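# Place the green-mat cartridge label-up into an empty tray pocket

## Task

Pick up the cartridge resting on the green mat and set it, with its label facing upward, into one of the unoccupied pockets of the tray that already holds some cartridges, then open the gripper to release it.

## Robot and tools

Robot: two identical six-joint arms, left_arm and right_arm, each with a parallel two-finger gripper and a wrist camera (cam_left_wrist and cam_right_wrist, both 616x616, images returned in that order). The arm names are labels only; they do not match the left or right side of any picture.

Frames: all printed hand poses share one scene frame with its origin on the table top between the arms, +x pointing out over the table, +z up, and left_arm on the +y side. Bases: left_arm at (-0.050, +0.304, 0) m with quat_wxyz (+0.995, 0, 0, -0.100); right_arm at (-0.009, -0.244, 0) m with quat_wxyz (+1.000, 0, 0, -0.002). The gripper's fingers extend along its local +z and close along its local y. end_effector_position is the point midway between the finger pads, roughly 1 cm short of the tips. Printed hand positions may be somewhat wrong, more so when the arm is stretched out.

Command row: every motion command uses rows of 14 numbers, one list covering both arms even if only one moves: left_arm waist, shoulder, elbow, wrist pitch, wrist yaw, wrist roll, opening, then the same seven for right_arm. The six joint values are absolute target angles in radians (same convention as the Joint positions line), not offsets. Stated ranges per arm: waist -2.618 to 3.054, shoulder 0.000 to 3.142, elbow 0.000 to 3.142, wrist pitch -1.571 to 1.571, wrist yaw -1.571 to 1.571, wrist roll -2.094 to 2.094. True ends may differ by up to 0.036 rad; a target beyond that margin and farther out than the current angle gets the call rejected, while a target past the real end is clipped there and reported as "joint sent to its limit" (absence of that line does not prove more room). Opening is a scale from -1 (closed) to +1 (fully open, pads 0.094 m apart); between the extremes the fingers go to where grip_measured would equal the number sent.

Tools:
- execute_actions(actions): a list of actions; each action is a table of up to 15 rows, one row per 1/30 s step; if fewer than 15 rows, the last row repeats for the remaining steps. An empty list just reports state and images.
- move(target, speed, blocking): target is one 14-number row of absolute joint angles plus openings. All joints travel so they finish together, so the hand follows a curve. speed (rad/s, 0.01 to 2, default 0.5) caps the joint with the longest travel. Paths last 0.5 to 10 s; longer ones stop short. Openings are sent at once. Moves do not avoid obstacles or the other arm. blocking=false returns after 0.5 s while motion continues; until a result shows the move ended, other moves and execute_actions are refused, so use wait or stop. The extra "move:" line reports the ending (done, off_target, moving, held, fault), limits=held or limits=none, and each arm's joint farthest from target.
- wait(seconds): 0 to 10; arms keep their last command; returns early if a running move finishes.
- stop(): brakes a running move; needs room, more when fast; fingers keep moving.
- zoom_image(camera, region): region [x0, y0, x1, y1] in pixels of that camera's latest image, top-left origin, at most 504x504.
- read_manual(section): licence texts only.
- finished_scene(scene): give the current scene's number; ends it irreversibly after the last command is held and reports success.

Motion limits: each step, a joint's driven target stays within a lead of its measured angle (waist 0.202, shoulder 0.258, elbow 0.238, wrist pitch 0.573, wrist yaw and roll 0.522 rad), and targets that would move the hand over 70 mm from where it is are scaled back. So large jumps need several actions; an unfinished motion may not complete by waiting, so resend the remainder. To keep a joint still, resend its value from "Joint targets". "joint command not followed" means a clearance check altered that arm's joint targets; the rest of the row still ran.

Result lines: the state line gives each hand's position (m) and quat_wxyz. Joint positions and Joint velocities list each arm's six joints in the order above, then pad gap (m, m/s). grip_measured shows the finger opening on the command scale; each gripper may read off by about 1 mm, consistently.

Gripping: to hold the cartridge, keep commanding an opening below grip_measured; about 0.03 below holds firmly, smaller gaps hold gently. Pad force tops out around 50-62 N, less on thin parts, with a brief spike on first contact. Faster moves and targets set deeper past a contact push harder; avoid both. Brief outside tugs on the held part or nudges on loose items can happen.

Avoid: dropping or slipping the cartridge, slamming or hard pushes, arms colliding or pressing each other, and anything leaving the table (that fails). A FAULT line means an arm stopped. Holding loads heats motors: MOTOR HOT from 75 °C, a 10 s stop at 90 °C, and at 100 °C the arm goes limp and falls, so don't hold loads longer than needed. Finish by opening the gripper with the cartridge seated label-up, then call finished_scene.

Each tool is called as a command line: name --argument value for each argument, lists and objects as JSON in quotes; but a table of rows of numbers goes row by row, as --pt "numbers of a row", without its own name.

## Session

execute_actions --actions '[]'

Scene clock: 0.00 s.
left_arm: end_effector_position=(+0.5162, +0.1365, +0.3803) grip_measured=+1.000 end_effector_quat_wxyz=(+0.666, +0.138, +0.727, -0.097) | right_arm: end_effector_position=(+0.3140, +0.0660, +0.1981) grip_measured=+1.000 end_effector_quat_wxyz=(-0.328, +0.552, -0.504, +0.578)
Joint names: [waist, shoulder, elbow, wrist pitch, wrist yaw, wrist roll]
Joint positions: left_arm=[-0.069  1.849  1.733  0.021  0.062  0.049  0.094] | right_arm=[ 1.164  1.862  1.151  0.144  1.351 -1.33   0.094]
Joint velocities: left_arm=[ 0.002  0.017  0.002 -0.051 -0.007  0.051  0.   ] | right_arm=[ 0.022  0.007  0.012 -0.022 -0.022 -0.022  0.   ]
Joint targets: left_arm=[-0.069 1.827 1.751 0.040 0.063 0.046] | right_arm=[1.164 1.856 1.157 0.139 1.358 -1.326]

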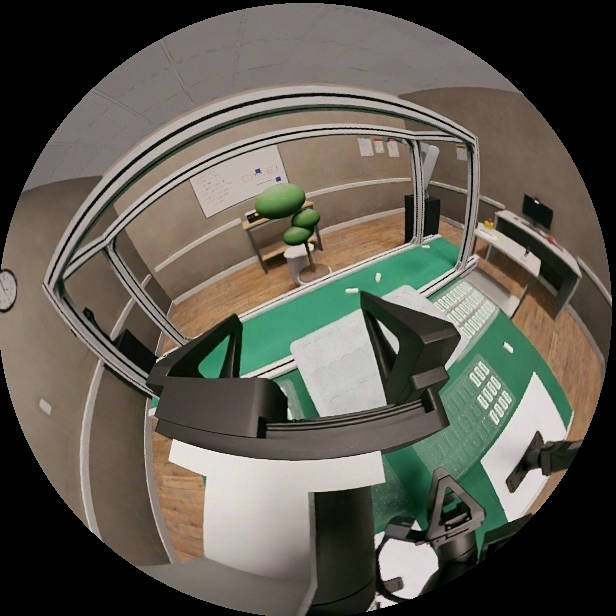

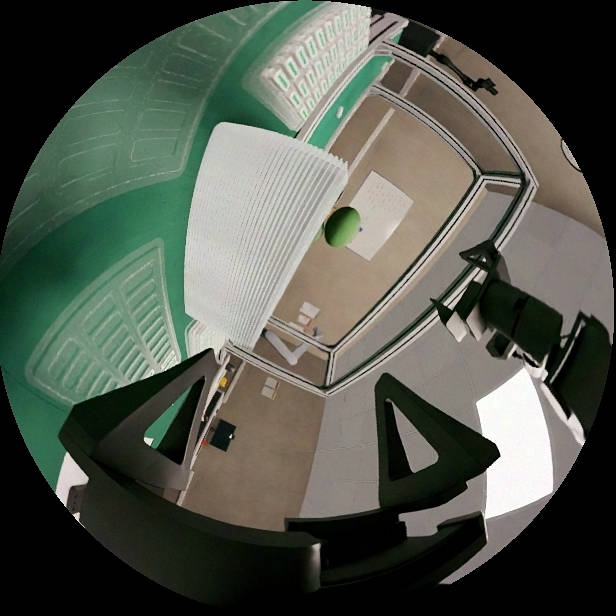

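zoom_image --camera "cam_left_wrist" --region '[400, 270, 600, 500]'

zoom_image --camera "cam_left_wrist" --region '[485, 325, 535, 375]'

Region (400, 270, 600, 500) of cam_left_wrist's 616x616 image, scaled by 2.191, with more detail than that image has; it fills the left 438 columns of this view, and the rest is white.

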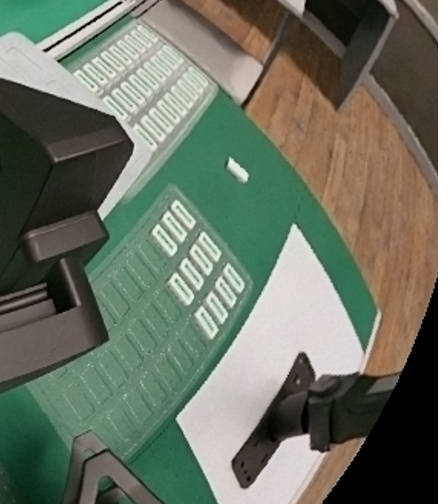

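Region (485, 325, 535, 375) of cam_left_wrist's 616x616 image, scaled by 10.080, with more detail than that image has.

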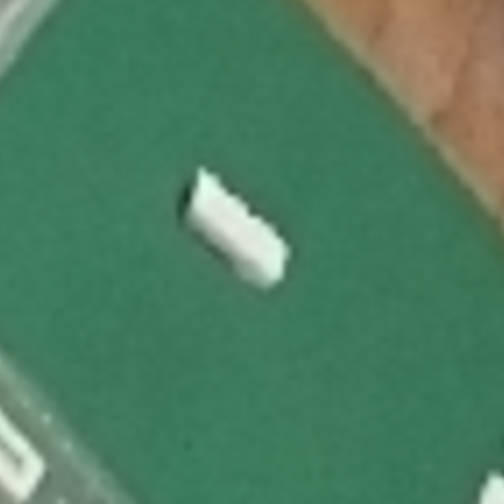

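move --target '[0.0,0.386,0.944,-0.54,0,0,0,0.2,1.1,1.1,-1.4,0.2,0.2,1]' --speed 1.1

move --target '[-1.3,0.386,0.944,-0.54,0,0,0,-0.61,2.08,1.975,-1.45,0,0.96,1]' --speed 1.0

Scene clock: 15.13 s.
left_arm: end_effector_position=(+0.1473, +0.2613, +0.4029) grip_measured=+0.003 end_effector_quat_wxyz=(+0.706, +0.080, +0.700, -0.074) | right_arm: end_effector_position=(+0.1872, -0.2396, +0.1726) grip_measured=+1.000 end_effector_quat_wxyz=(+0.105, +0.002, +0.991, -0.085)
Joint names: [waist, shoulder, elbow, wrist pitch, wrist yaw, wrist roll]
Joint positions: left_arm=[-0.007  0.397  0.953 -0.549  0.009  0.01   0.047] | right_arm=[ 0.208  1.12   1.109 -1.385  0.208  0.19   0.094]
Joint velocities: left_arm=[ 0.027 -0.007  0.012  0.007  0.066  0.007 -0.001] | right_arm=[ 0.027  0.027 -0.007 -0.11   0.051  0.022  0.   ]
Joint targets: left_arm=[0.000 0.386 0.944 -0.540 -0.000 -0.000] | right_arm=[0.200 1.100 1.100 -1.400 0.200 0.200]
move: done; limits=none; left_arm: farthest joint: the shoulder, 0.011 radians from its target (1.463 radians at the start); right_arm: farthest joint: the shoulder, 0.020 radians from its target (0.762 radians at the start)

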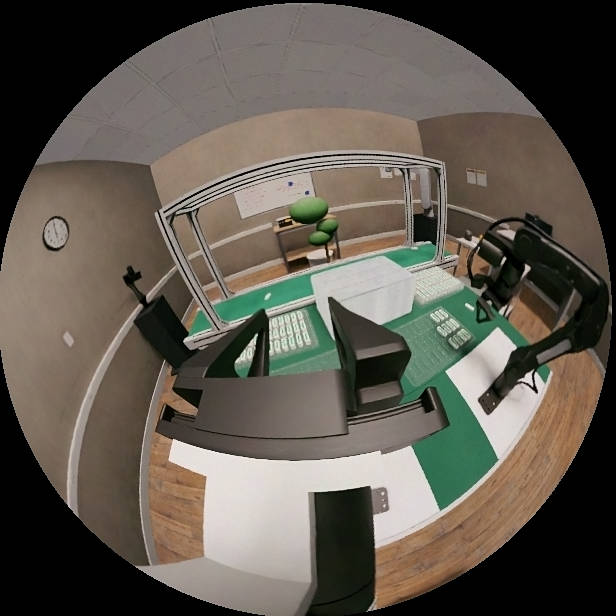

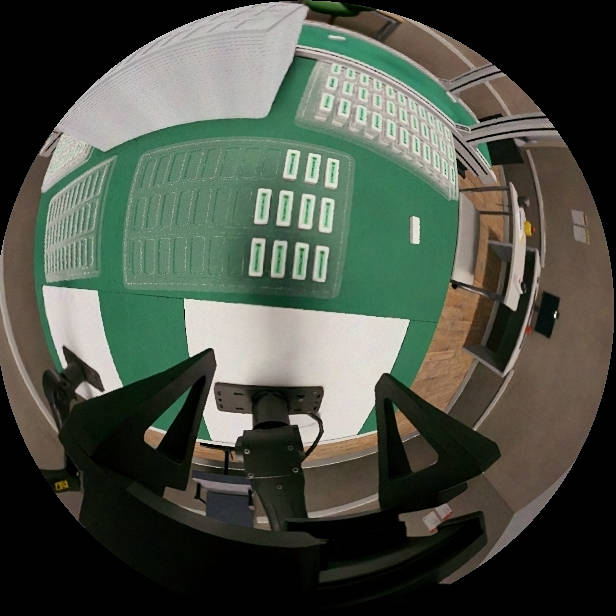

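Scene clock: 17.30 s.
left_arm: end_effector_position=(-0.0337, +0.1028, +0.4010) grip_measured=+0.003 end_effector_quat_wxyz=(+0.521, +0.484, +0.516, -0.479) | right_arm: end_effector_position=(+0.3174, -0.4771, +0.1298) grip_measured=+1.000 end_effector_quat_wxyz=(+0.006, +0.707, +0.707, -0.003)
Joint names: [waist, shoulder, elbow, wrist pitch, wrist yaw, wrist roll]
Joint positions: left_arm=[-1.293  0.397  0.953 -0.556  0.003  0.01   0.047] | right_arm=[-0.616  2.078  1.953 -1.435  0.008  0.951  0.094]
Joint velocities: left_arm=[ 0.012 -0.017  0.007  0.022 -0.037 -0.066 -0.   ] | right_arm=[-0.022 -0.012 -0.007  0.022  0.081 -0.051  0.   ]
Joint targets: left_arm=[-1.300 0.386 0.944 -0.540 0.000 0.000] | right_arm=[-0.610 2.080 1.975 -1.450 0.000 0.960]
move: off_target (right_arm); limits=none; left_arm: farthest joint: the wrist pitch, 0.016 radians from its target (0.009 radians at the start); right_arm: farthest joint: the elbow, 0.022 radians from its target (0.866 radians at the start)

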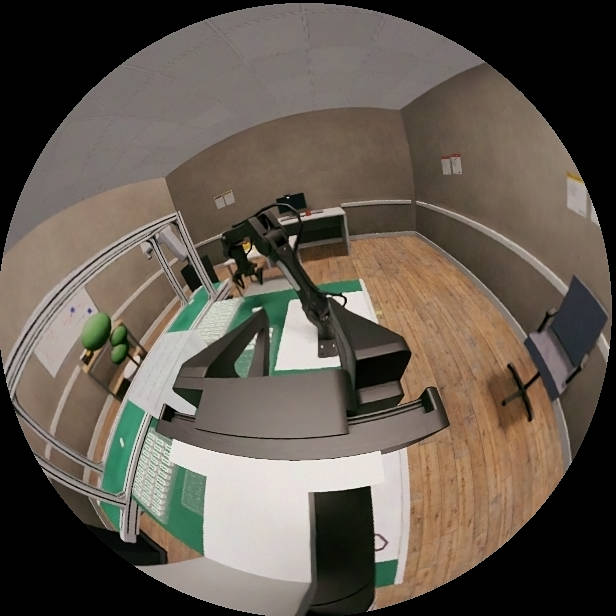

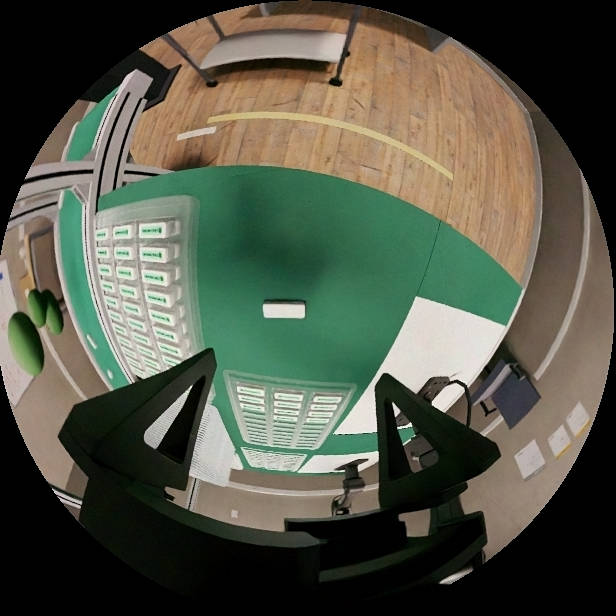

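move --target '[-1.3,0.386,0.944,-0.54,0,0,0,-0.538,2.137,1.634,-1.071,0,0.894,0.7]' --speed 0.5

zoom_image --camera "cam_right_wrist" --region '[170, 280, 430, 480]'

Scene clock: 25.80 s.
left_arm: end_effector_position=(-0.0337, +0.1028, +0.3997) grip_measured=+0.003 end_effector_quat_wxyz=(+0.519, +0.485, +0.517, -0.477) | right_arm: end_effector_position=(+0.3357, -0.4534, +0.0308) grip_measured=+0.702 end_effector_quat_wxyz=(-0.001, +0.663, +0.749, -0.003)
Joint names: [waist, shoulder, elbow, wrist pitch, wrist yaw, wrist roll]
Joint positions: left_arm=[-1.293  0.397  0.953 -0.562  0.003  0.01   0.047] | right_arm=[-0.543  2.132  1.639 -1.082  0.006  0.902  0.08 ]
Joint velocities: left_arm=[-0.002  0.002 -0.017 -0.081  0.037  0.007 -0.   ] | right_arm=[-0.002  0.002 -0.017 -0.022  0.066 -0.022  0.001]
Joint targets: left_arm=[-1.300 0.386 0.944 -0.540 0.000 0.000] | right_arm=[-0.538 2.137 1.634 -1.071 -0.000 0.894]
move: off_target (left_arm); limits=none; left_arm: farthest joint: the wrist pitch, 0.022 radians from its target (0.016 radians at the start); right_arm: farthest joint: the wrist pitch, 0.011 radians from its target (0.364 radians at the start)

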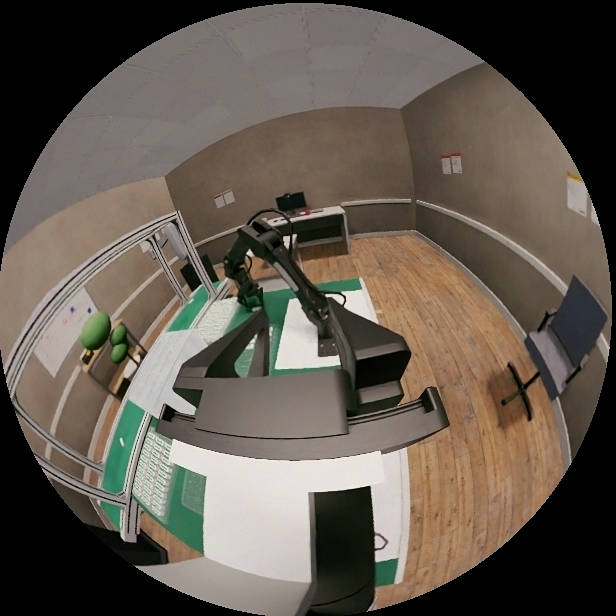

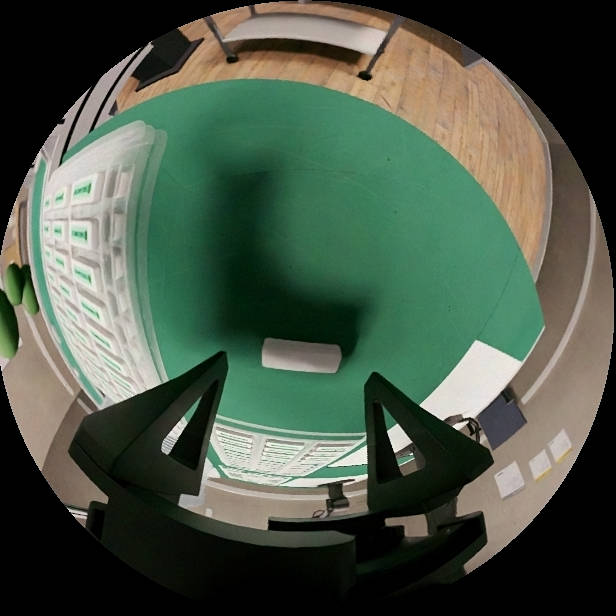

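Region (170, 280, 430, 480) of cam_right_wrist's 616x616 image, scaled by 1.938, with more detail than that image has; it fills the top 388 rows of this view, and the rest is white.

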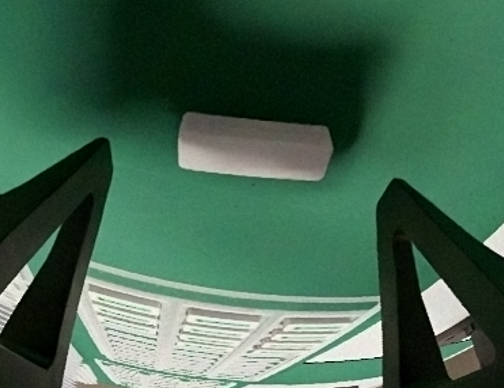

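move --target '[-1.3,0.386,0.944,-0.54,0,0,0,-0.538,2.137,1.564,-0.976,0,0.865,0.3]' --speed 0.2

zoom_image --camera "cam_right_wrist" --region '[170, 280, 430, 480]'

Scene clock: 31.77 s.
left_arm: end_effector_position=(-0.0337, +0.1028, +0.3987) grip_measured=+0.003 end_effector_quat_wxyz=(+0.518, +0.486, +0.518, -0.477) | right_arm: end_effector_position=(+0.3376, -0.4546, +0.0148) grip_measured=+0.302 end_effector_quat_wxyz=(+0.013, +0.652, +0.758, -0.001)
Joint names: [waist, shoulder, elbow, wrist pitch, wrist yaw, wrist roll]
Joint positions: left_arm=[-1.293  0.397  0.953 -0.565  0.003  0.01   0.047] | right_arm=[-0.543  2.132  1.573 -0.988  0.006  0.873  0.061]
Joint velocities: left_arm=[-0.002  0.017  0.017 -0.022 -0.11   0.037  0.   ] | right_arm=[ 0.007  0.002 -0.037  0.022 -0.022  0.051  0.   ]
Joint targets: left_arm=[-1.300 0.386 0.944 -0.540 -0.000 0.000] | right_arm=[-0.538 2.137 1.564 -0.976 -0.000 0.865]
move: off_target (left_arm); limits=none; left_arm: farthest joint: the wrist pitch, 0.025 radians from its target (0.022 radians at the start); right_arm: farthest joint: the wrist pitch, 0.012 radians from its target (0.106 radians at the start)

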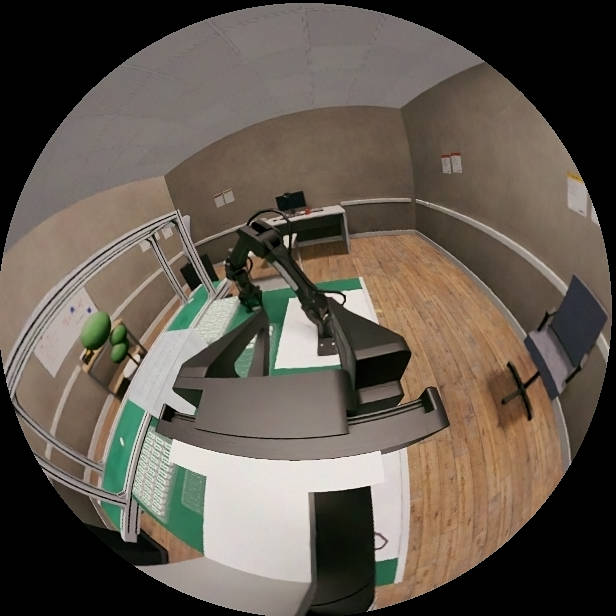

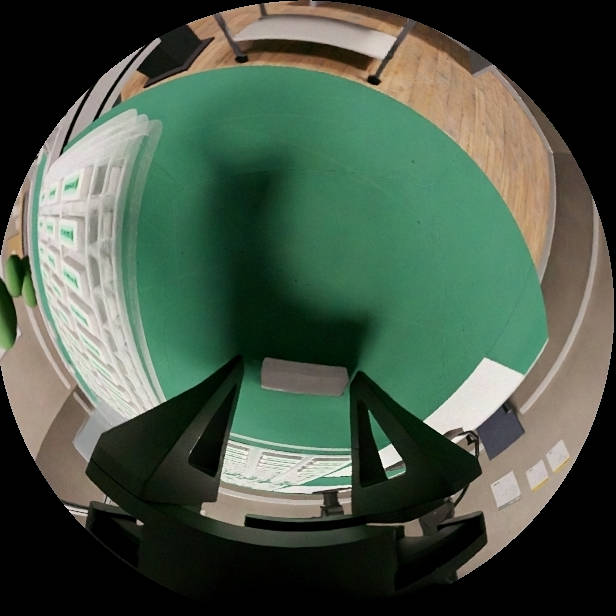

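Region (170, 280, 430, 480) of cam_right_wrist's 616x616 image, scaled by 1.938, with more detail than that image has; it fills the top 388 rows of this view, and the rest is white.

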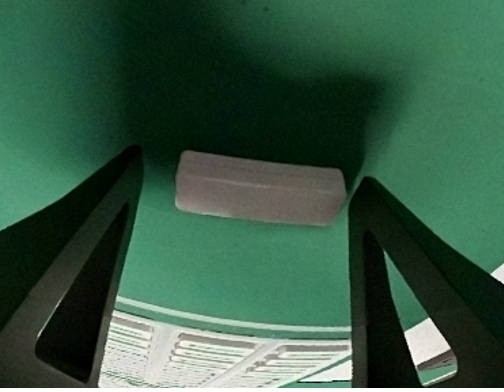

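execute_actions --actions '[[[-1.3,0.386,0.944,-0.54,0,0,0,-0.538,2.137,1.564,-0.976,0,0.865,0.25],[-1.3,0.386,0.944,-0.54,0,0,0,-0.538,2.137,1.564,-0.976,0,0.865,0.21],[-1.3,0.386,0.944,-0.54,0,0,0,-0.538,2.137,1.564,-0.976,0,0.865,0.17],[-1.3,0.386,0.944,-0.54,0,0,0,-0.538,2.137,1.564,-0.976,0,0.865,0.13],[-1.3,0.386,0.944,-0.54,0,0,0,-0.538,2.137,1.564,-0.976,0,0.865,0.09],[-1.3,0.386,0.944,-0.54,0,0,0,-0.538,2.137,1.564,-0.976,0,0.865,0.05],[-1.3,0.386,0.944,-0.54,0,0,0,-0.538,2.137,1.564,-0.976,0,0.865,0.02],[-1.3,0.386,0.944,-0.54,0,0,0,-0.538,2.137,1.564,-0.976,0,0.865,-0.01],[-1.3,0.386,0.944,-0.54,0,0,0,-0.538,2.137,1.564,-0.976,0,0.865,-0.04],[-1.3,0.386,0.944,-0.54,0,0,0,-0.538,2.137,1.564,-0.976,0,0.865,-0.06],[-1.3,0.386,0.944,-0.54,0,0,0,-0.538,2.137,1.564,-0.976,0,0.865,-0.085]]]'

Scene clock: 37.57 s.
left_arm: end_effector_position=(-0.0337, +0.1028, +0.3987) grip_measured=+0.003 end_effector_quat_wxyz=(+0.518, +0.486, +0.518, -0.477) | right_arm: end_effector_position=(+0.3378, -0.4547, +0.0148) grip_measured=-0.052 end_effector_quat_wxyz=(+0.013, +0.652, +0.758, -0.001)
Joint names: [waist, shoulder, elbow, wrist pitch, wrist yaw, wrist roll]
Joint positions: left_arm=[-1.293  0.397  0.953 -0.565  0.003  0.01   0.047] | right_arm=[-0.543  2.132  1.573 -0.987  0.006  0.873  0.045]
Joint velocities: left_arm=[-0.007 -0.007 -0.002 -0.051 -0.007 -0.051  0.   ] | right_arm=[ 0.002 -0.017  0.007  0.066 -0.051  0.037 -0.001]
Joint targets: left_arm=[-1.300 0.386 0.944 -0.540 -0.000 0.000] | right_arm=[-0.538 2.137 1.564 -0.976 0.000 0.865]

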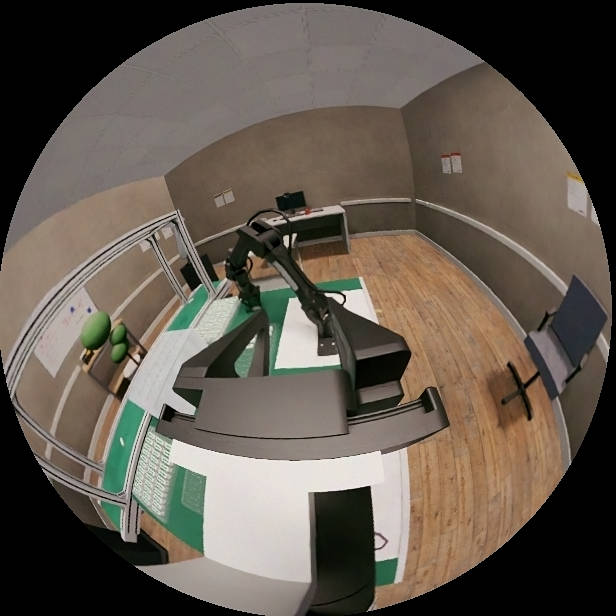

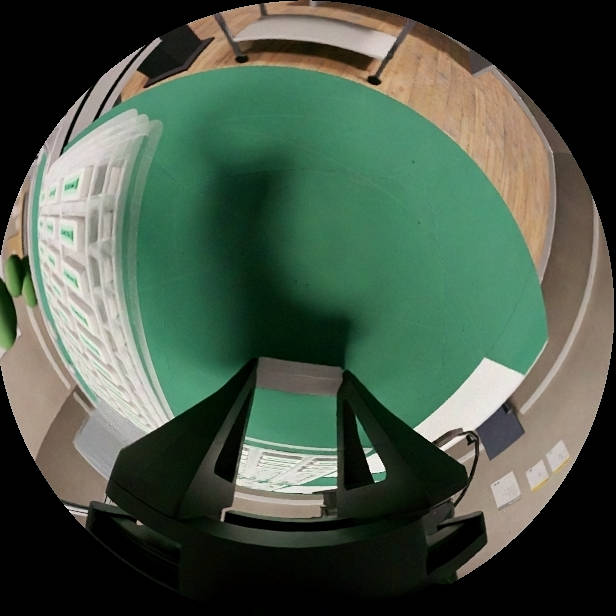

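move --target '[-1.3,0.386,0.944,-0.54,0,0,0,-0.2,1.2,1.15,-1.2,0,1.1,-0.088]' --speed 1.0

move --target '[-1.3,0.386,0.944,-0.54,0,0,0,1.65,0.578,0.906,-0.328,0,1.58,-0.088]' --speed 1.2

move --target '[-1.312,0.59,0.866,-0.255,0,0,-0.2,1.65,0.578,0.906,-0.328,0,1.58,-0.088]' --speed 0.4

zoom_image --camera "cam_left_wrist" --region '[220, 200, 400, 380]'

zoom_image --camera "cam_right_wrist" --region '[200, 240, 400, 440]'

Scene clock: 42.47 s.
left_arm: end_effector_position=(-0.0337, +0.1028, +0.3979) grip_measured=+0.003 end_effector_quat_wxyz=(+0.517, +0.487, +0.519, -0.476) | right_arm: end_effector_position=(+0.2416, -0.2970, +0.1768) grip_measured=-0.053 end_effector_quat_wxyz=(+0.149, +0.598, +0.784, +0.068)
Joint names: [waist, shoulder, elbow, wrist pitch, wrist yaw, wrist roll]
Joint positions: left_arm=[-1.293  0.397  0.953 -0.568  0.003  0.01   0.047] | right_arm=[-0.207  1.216  1.158 -1.185  0.004  1.092  0.045]
Joint velocities: left_arm=[-0.007  0.002  0.007 -0.037 -0.007  0.007  0.   ] | right_arm=[-0.017 -0.002 -0.027  0.022  0.007 -0.037  0.   ]
Joint targets: left_arm=[-1.300 0.386 0.944 -0.540 0.000 0.000] | right_arm=[-0.200 1.200 1.150 -1.200 0.000 1.100]
move: off_target (left_arm); limits=none; left_arm: farthest joint: the wrist pitch, 0.028 radians from its target (0.025 radians at the start); right_arm: farthest joint: the shoulder, 0.016 radians from its target (0.932 radians at the start)

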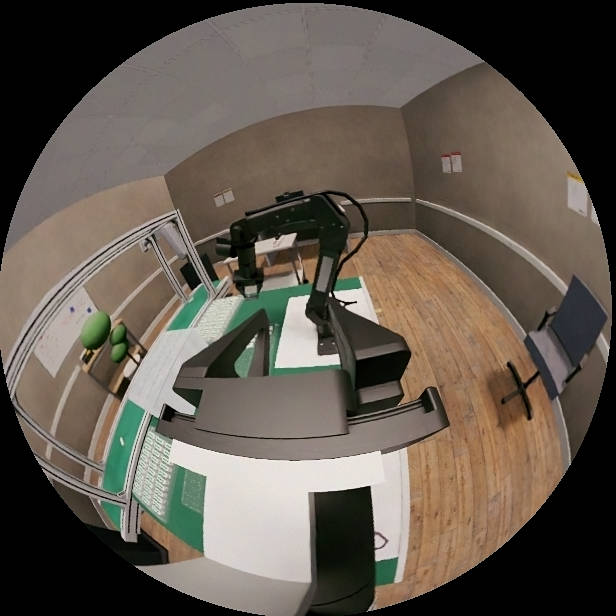

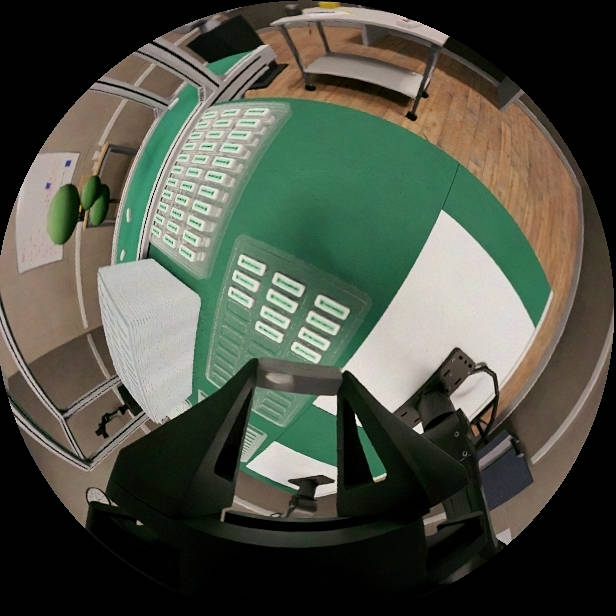

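Scene clock: 44.87 s.
left_arm: end_effector_position=(-0.0337, +0.1028, +0.3980) grip_measured=+0.003 end_effector_quat_wxyz=(+0.517, +0.486, +0.519, -0.476) | right_arm: end_effector_position=(-0.0285, +0.0208, +0.3941) grip_measured=-0.052 end_effector_quat_wxyz=(-0.026, -0.024, +0.716, +0.697)
Joint names: [waist, shoulder, elbow, wrist pitch, wrist yaw, wrist roll]
Joint positions: left_arm=[-1.293  0.397  0.953 -0.568  0.003  0.01   0.047] | right_arm=[ 1.642  0.601  0.915 -0.34  -0.003  1.575  0.045]
Joint velocities: left_arm=[ 0.007 -0.027  0.012 -0.066  0.037  0.022 -0.001] | right_arm=[-0.007  0.002 -0.002 -0.007 -0.037 -0.051 -0.   ]
Joint targets: left_arm=[-1.300 0.386 0.944 -0.540 -0.000 -0.000] | right_arm=[1.650 0.578 0.906 -0.328 -0.000 1.580]
move: off_target (left_arm, right_arm); limits=none; left_arm: farthest joint: the wrist pitch, 0.028 radians from its target (0.028 radians at the start); right_arm: farthest joint: the shoulder, 0.023 radians from its target (0.638 radians at the start)

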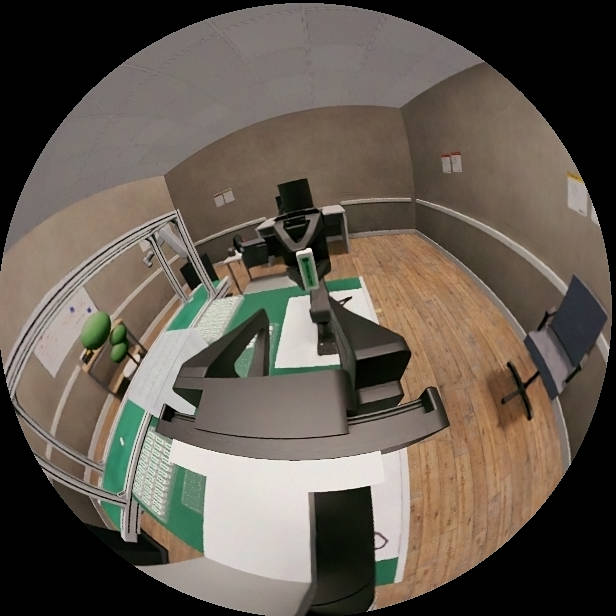

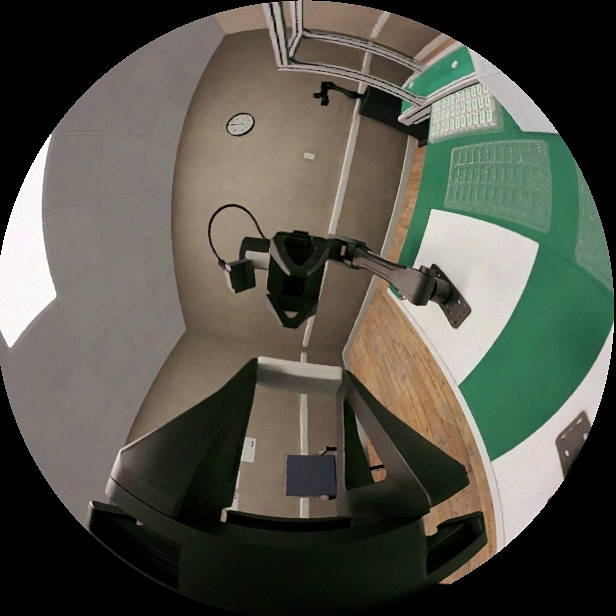

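Scene clock: 46.40 s.
left_arm: end_effector_position=(-0.0319, +0.0385, +0.3923) grip_measured=-0.197 end_effector_quat_wxyz=(+0.519, +0.485, +0.512, -0.483) | right_arm: end_effector_position=(-0.0285, +0.0209, +0.3942) grip_measured=-0.052 end_effector_quat_wxyz=(-0.026, -0.023, +0.716, +0.698)
Joint names: [waist, shoulder, elbow, wrist pitch, wrist yaw, wrist roll]
Joint positions: left_arm=[-1.305  0.581  0.87  -0.283  0.003  0.01   0.038] | right_arm=[ 1.642  0.601  0.915 -0.34  -0.003  1.576  0.045]
Joint velocities: left_arm=[-0.007  0.022  0.007  0.007  0.051 -0.007 -0.001] | right_arm=[ 0.007 -0.007 -0.017  0.007 -0.007  0.022 -0.   ]
Joint targets: left_arm=[-1.312 0.590 0.866 -0.255 0.000 -0.000] | right_arm=[1.650 0.578 0.906 -0.328 0.000 1.580]
move: off_target (left_arm, right_arm); limits=none; left_arm: farthest joint: the wrist pitch, 0.028 radians from its target (0.313 radians at the start); right_arm: farthest joint: the shoulder, 0.023 radians from its target (0.023 radians at the start)

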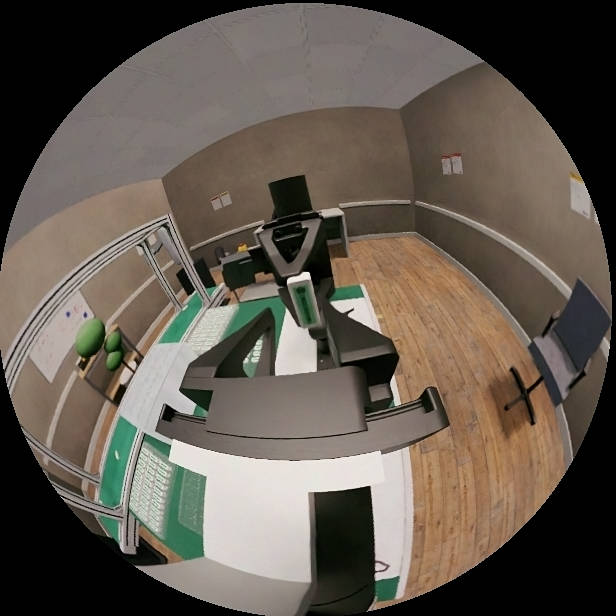

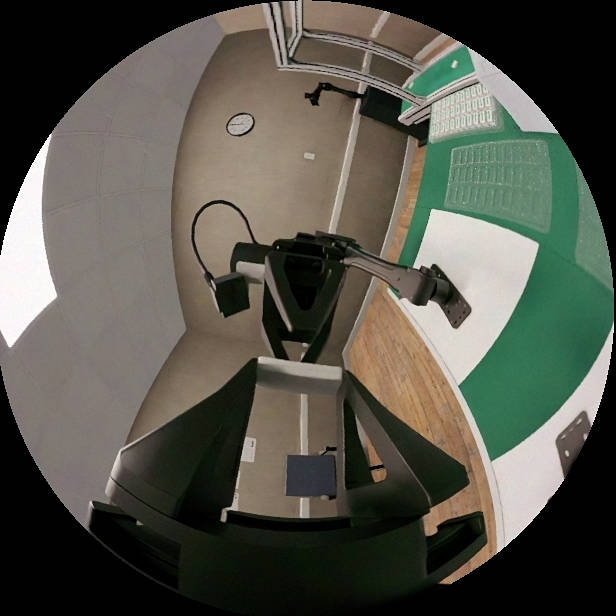

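Region (220, 200, 400, 380) of cam_left_wrist's 616x616 image, scaled by 2.800, with more detail than that image has.

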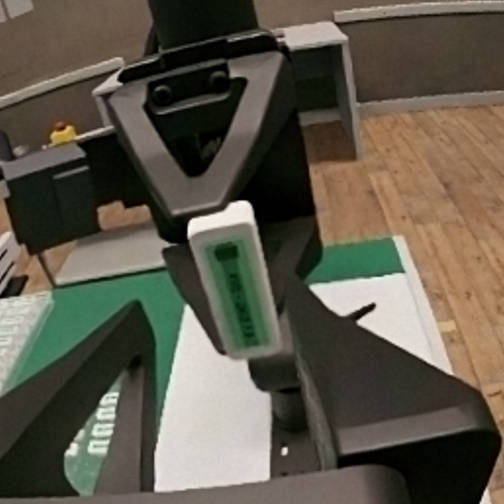

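Region (200, 240, 400, 440) of cam_right_wrist's 616x616 image, scaled by 2.520, with more detail than that image has.

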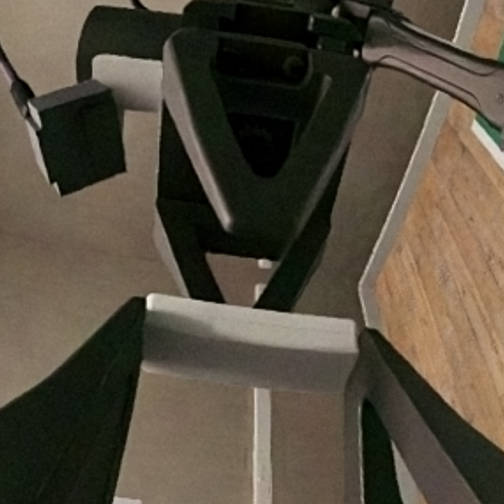

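move --target '[-1.332,0.626,0.866,-0.222,0,0,-0.35,1.65,0.585,0.906,-0.328,0,1.58,-0.088]' --speed 0.12

execute_actions --actions '[[[-1.332,0.626,0.866,-0.222,0,0,-0.56,1.65,0.585,0.906,-0.328,0,1.58,-0.088]]]'

zoom_image --camera "cam_left_wrist" --region '[240, 250, 360, 370]'

zoom_image --camera "cam_right_wrist" --region '[230, 290, 370, 430]'

Scene clock: 51.13 s.
left_arm: end_effector_position=(-0.0367, +0.0292, +0.3921) grip_measured=-0.347 end_effector_quat_wxyz=(+0.514, +0.491, +0.507, -0.488) | right_arm: end_effector_position=(-0.0285, +0.0209, +0.3942) grip_measured=-0.052 end_effector_quat_wxyz=(-0.026, -0.023, +0.716, +0.698)
Joint names: [waist, shoulder, elbow, wrist pitch, wrist yaw, wrist roll]
Joint positions: left_arm=[-1.324  0.614  0.87  -0.251  0.003  0.01   0.031] | right_arm=[ 1.642  0.601  0.915 -0.34  -0.003  1.576  0.045]
Joint velocities: left_arm=[ 0.007  0.007  0.012  0.022 -0.022  0.037 -0.   ] | right_arm=[-0.007 -0.017 -0.007  0.007 -0.037  0.022  0.   ]
Joint targets: left_arm=[-1.332 0.626 0.866 -0.222 -0.000 0.000] | right_arm=[1.650 0.585 0.906 -0.328 -0.000 1.580]
move: off_target (left_arm); limits=none; left_arm: farthest joint: the wrist pitch, 0.029 radians from its target (0.061 radians at the start); right_arm: farthest joint: the shoulder, 0.016 radians from its target (0.016 radians at the start)

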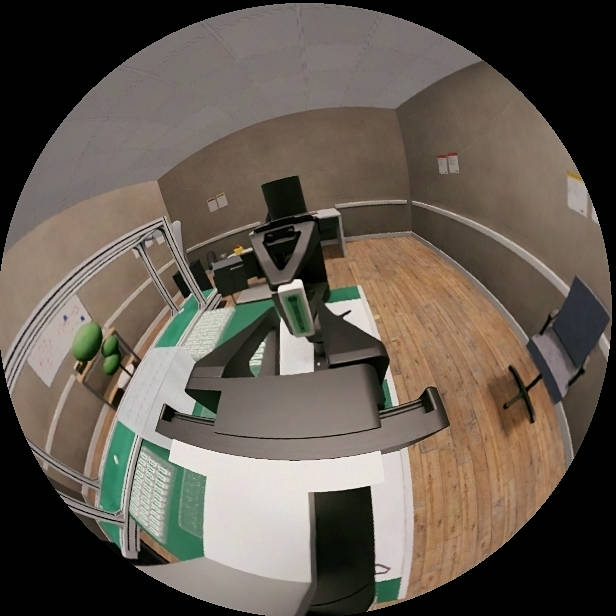

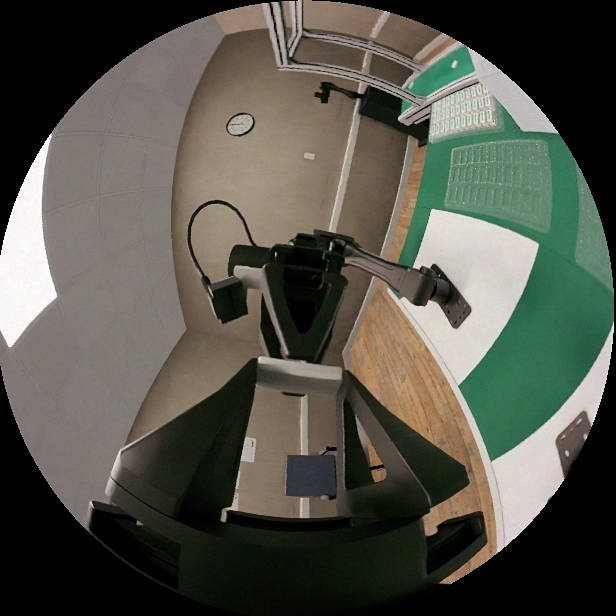

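Scene clock: 51.63 s.
left_arm: end_effector_position=(-0.0367, +0.0292, +0.3922) grip_measured=-0.557 end_effector_quat_wxyz=(+0.514, +0.490, +0.507, -0.488) | right_arm: end_effector_position=(-0.0285, +0.0209, +0.3942) grip_measured=-0.052 end_effector_quat_wxyz=(-0.026, -0.023, +0.716, +0.698)
Joint names: [waist, shoulder, elbow, wrist pitch, wrist yaw, wrist roll]
Joint positions: left_arm=[-1.324  0.614  0.87  -0.25   0.003  0.01   0.021] | right_arm=[ 1.642  0.601  0.915 -0.34  -0.003  1.576  0.045]
Joint velocities: left_arm=[-0.012 -0.017 -0.012  0.066  0.066 -0.007 -0.001] | right_arm=[ 0.017  0.002 -0.012 -0.037 -0.037  0.037  0.001]
Joint targets: left_arm=[-1.332 0.626 0.866 -0.222 0.000 0.000] | right_arm=[1.650 0.585 0.906 -0.328 -0.000 1.580]

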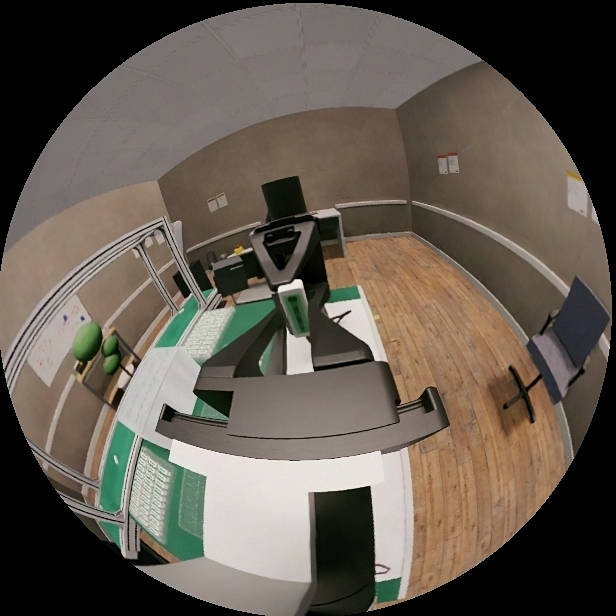

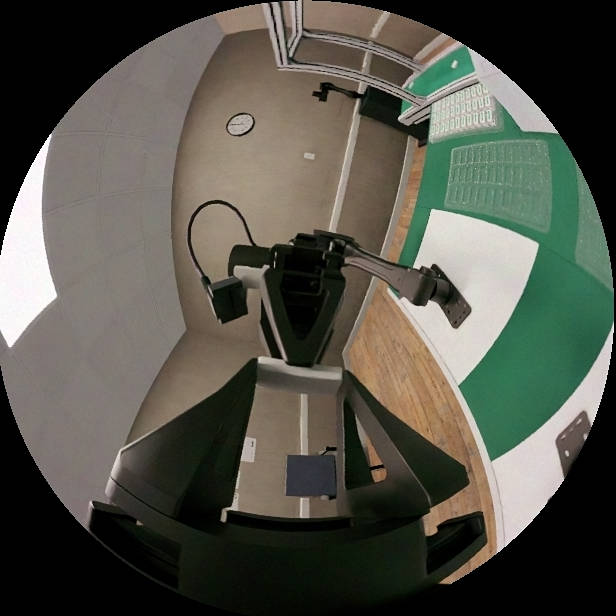

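Region (240, 250, 360, 370) of cam_left_wrist's 616x616 image, scaled by 4.200, with more detail than that image has.

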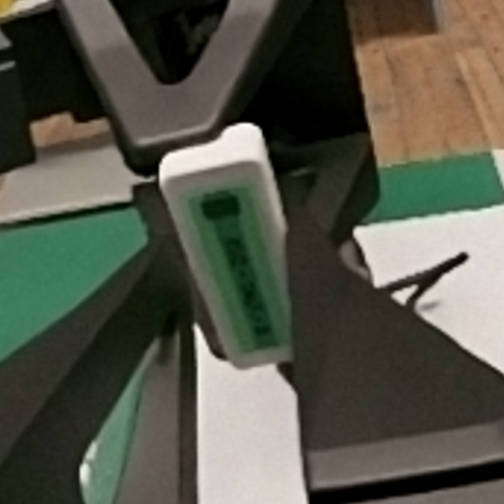

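Region (230, 290, 370, 430) of cam_right_wrist's 616x616 image, scaled by 3.600, with more detail than that image has.

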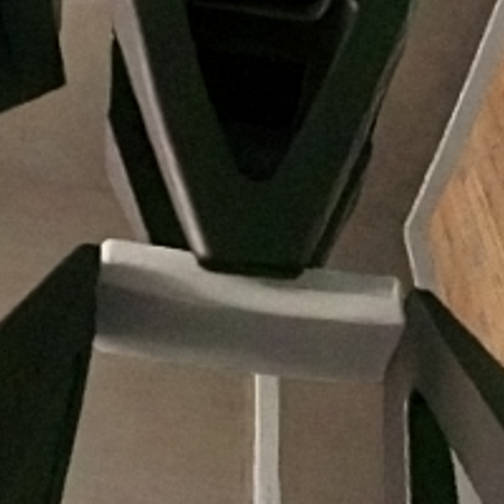

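Good. Close.

execute_actions --actions '[[[-1.332,0.626,0.866,-0.222,0,0,-0.59,1.65,0.585,0.906,-0.328,0,1.58,-0.088],[-1.332,0.626,0.866,-0.222,0,0,-0.61,1.65,0.585,0.906,-0.328,0,1.58,-0.088],[-1.332,0.626,0.866,-0.222,0,0,-0.63,1.65,0.585,0.906,-0.328,0,1.58,-0.088],[-1.332,0.626,0.866,-0.222,0,0,-0.65,1.65,0.585,0.906,-0.328,0,1.58,-0.088],[-1.332,0.626,0.866,-0.222,0,0,-0.67,1.65,0.585,0.906,-0.328,0,1.58,-0.088],[-1.332,0.626,0.866,-0.222,0,0,-0.69,1.65,0.585,0.906,-0.328,0,1.58,-0.088],[-1.332,0.626,0.866,-0.222,0,0,-0.705,1.65,0.585,0.906,-0.328,0,1.58,-0.088]]]'

zoom_image --camera "cam_right_wrist" --region '[230, 290, 370, 430]'

Scene clock: 54.73 s.
left_arm: end_effector_position=(-0.0370, +0.0292, +0.3922) grip_measured=-0.667 end_effector_quat_wxyz=(+0.513, +0.490, +0.507, -0.489) | right_arm: end_effector_position=(-0.0283, +0.0209, +0.3942) grip_measured=-0.052 end_effector_quat_wxyz=(-0.026, -0.023, +0.716, +0.698)
Joint names: [waist, shoulder, elbow, wrist pitch, wrist yaw, wrist roll]
Joint positions: left_arm=[-1.326  0.614  0.87  -0.25   0.003  0.007  0.016] | right_arm=[ 1.642  0.601  0.915 -0.34  -0.001  1.576  0.045]
Joint velocities: left_arm=[-0.002 -0.007 -0.012 -0.007 -0.007  0.051  0.001] | right_arm=[ 0.002 -0.002 -0.002  0.051 -0.007  0.022  0.   ]
Joint targets: left_arm=[-1.332 0.626 0.866 -0.222 -0.000 0.000] | right_arm=[1.650 0.585 0.906 -0.328 0.000 1.580]

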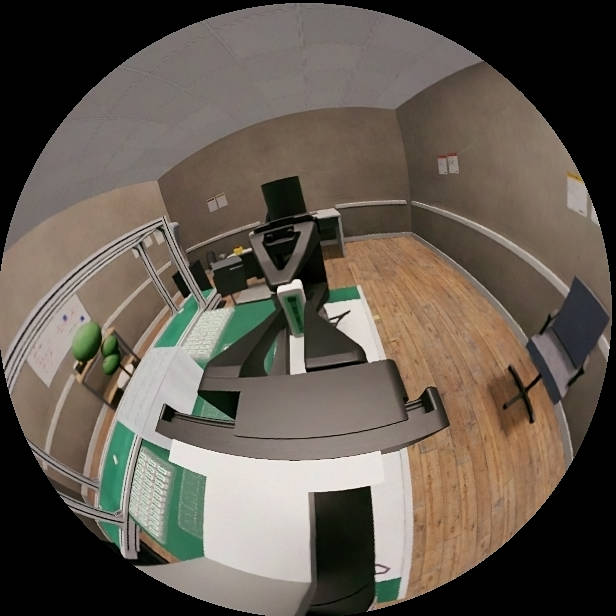

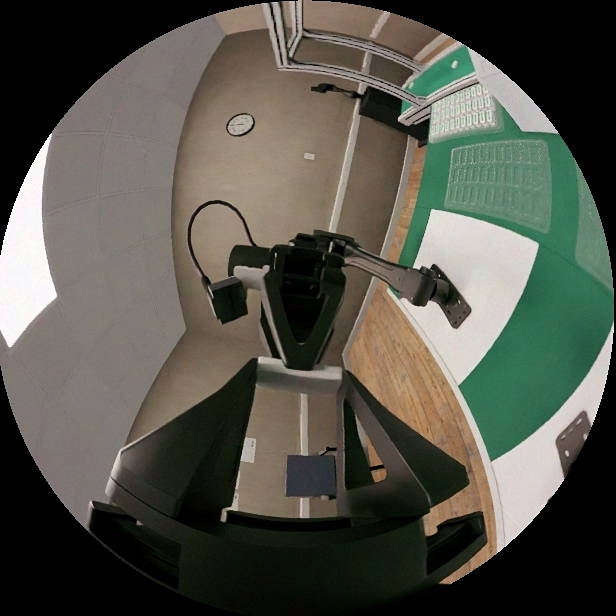

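Region (230, 290, 370, 430) of cam_right_wrist's 616x616 image, scaled by 3.600, with more detail than that image has.

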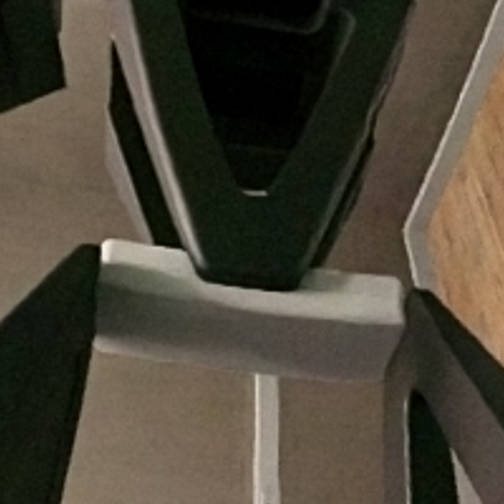

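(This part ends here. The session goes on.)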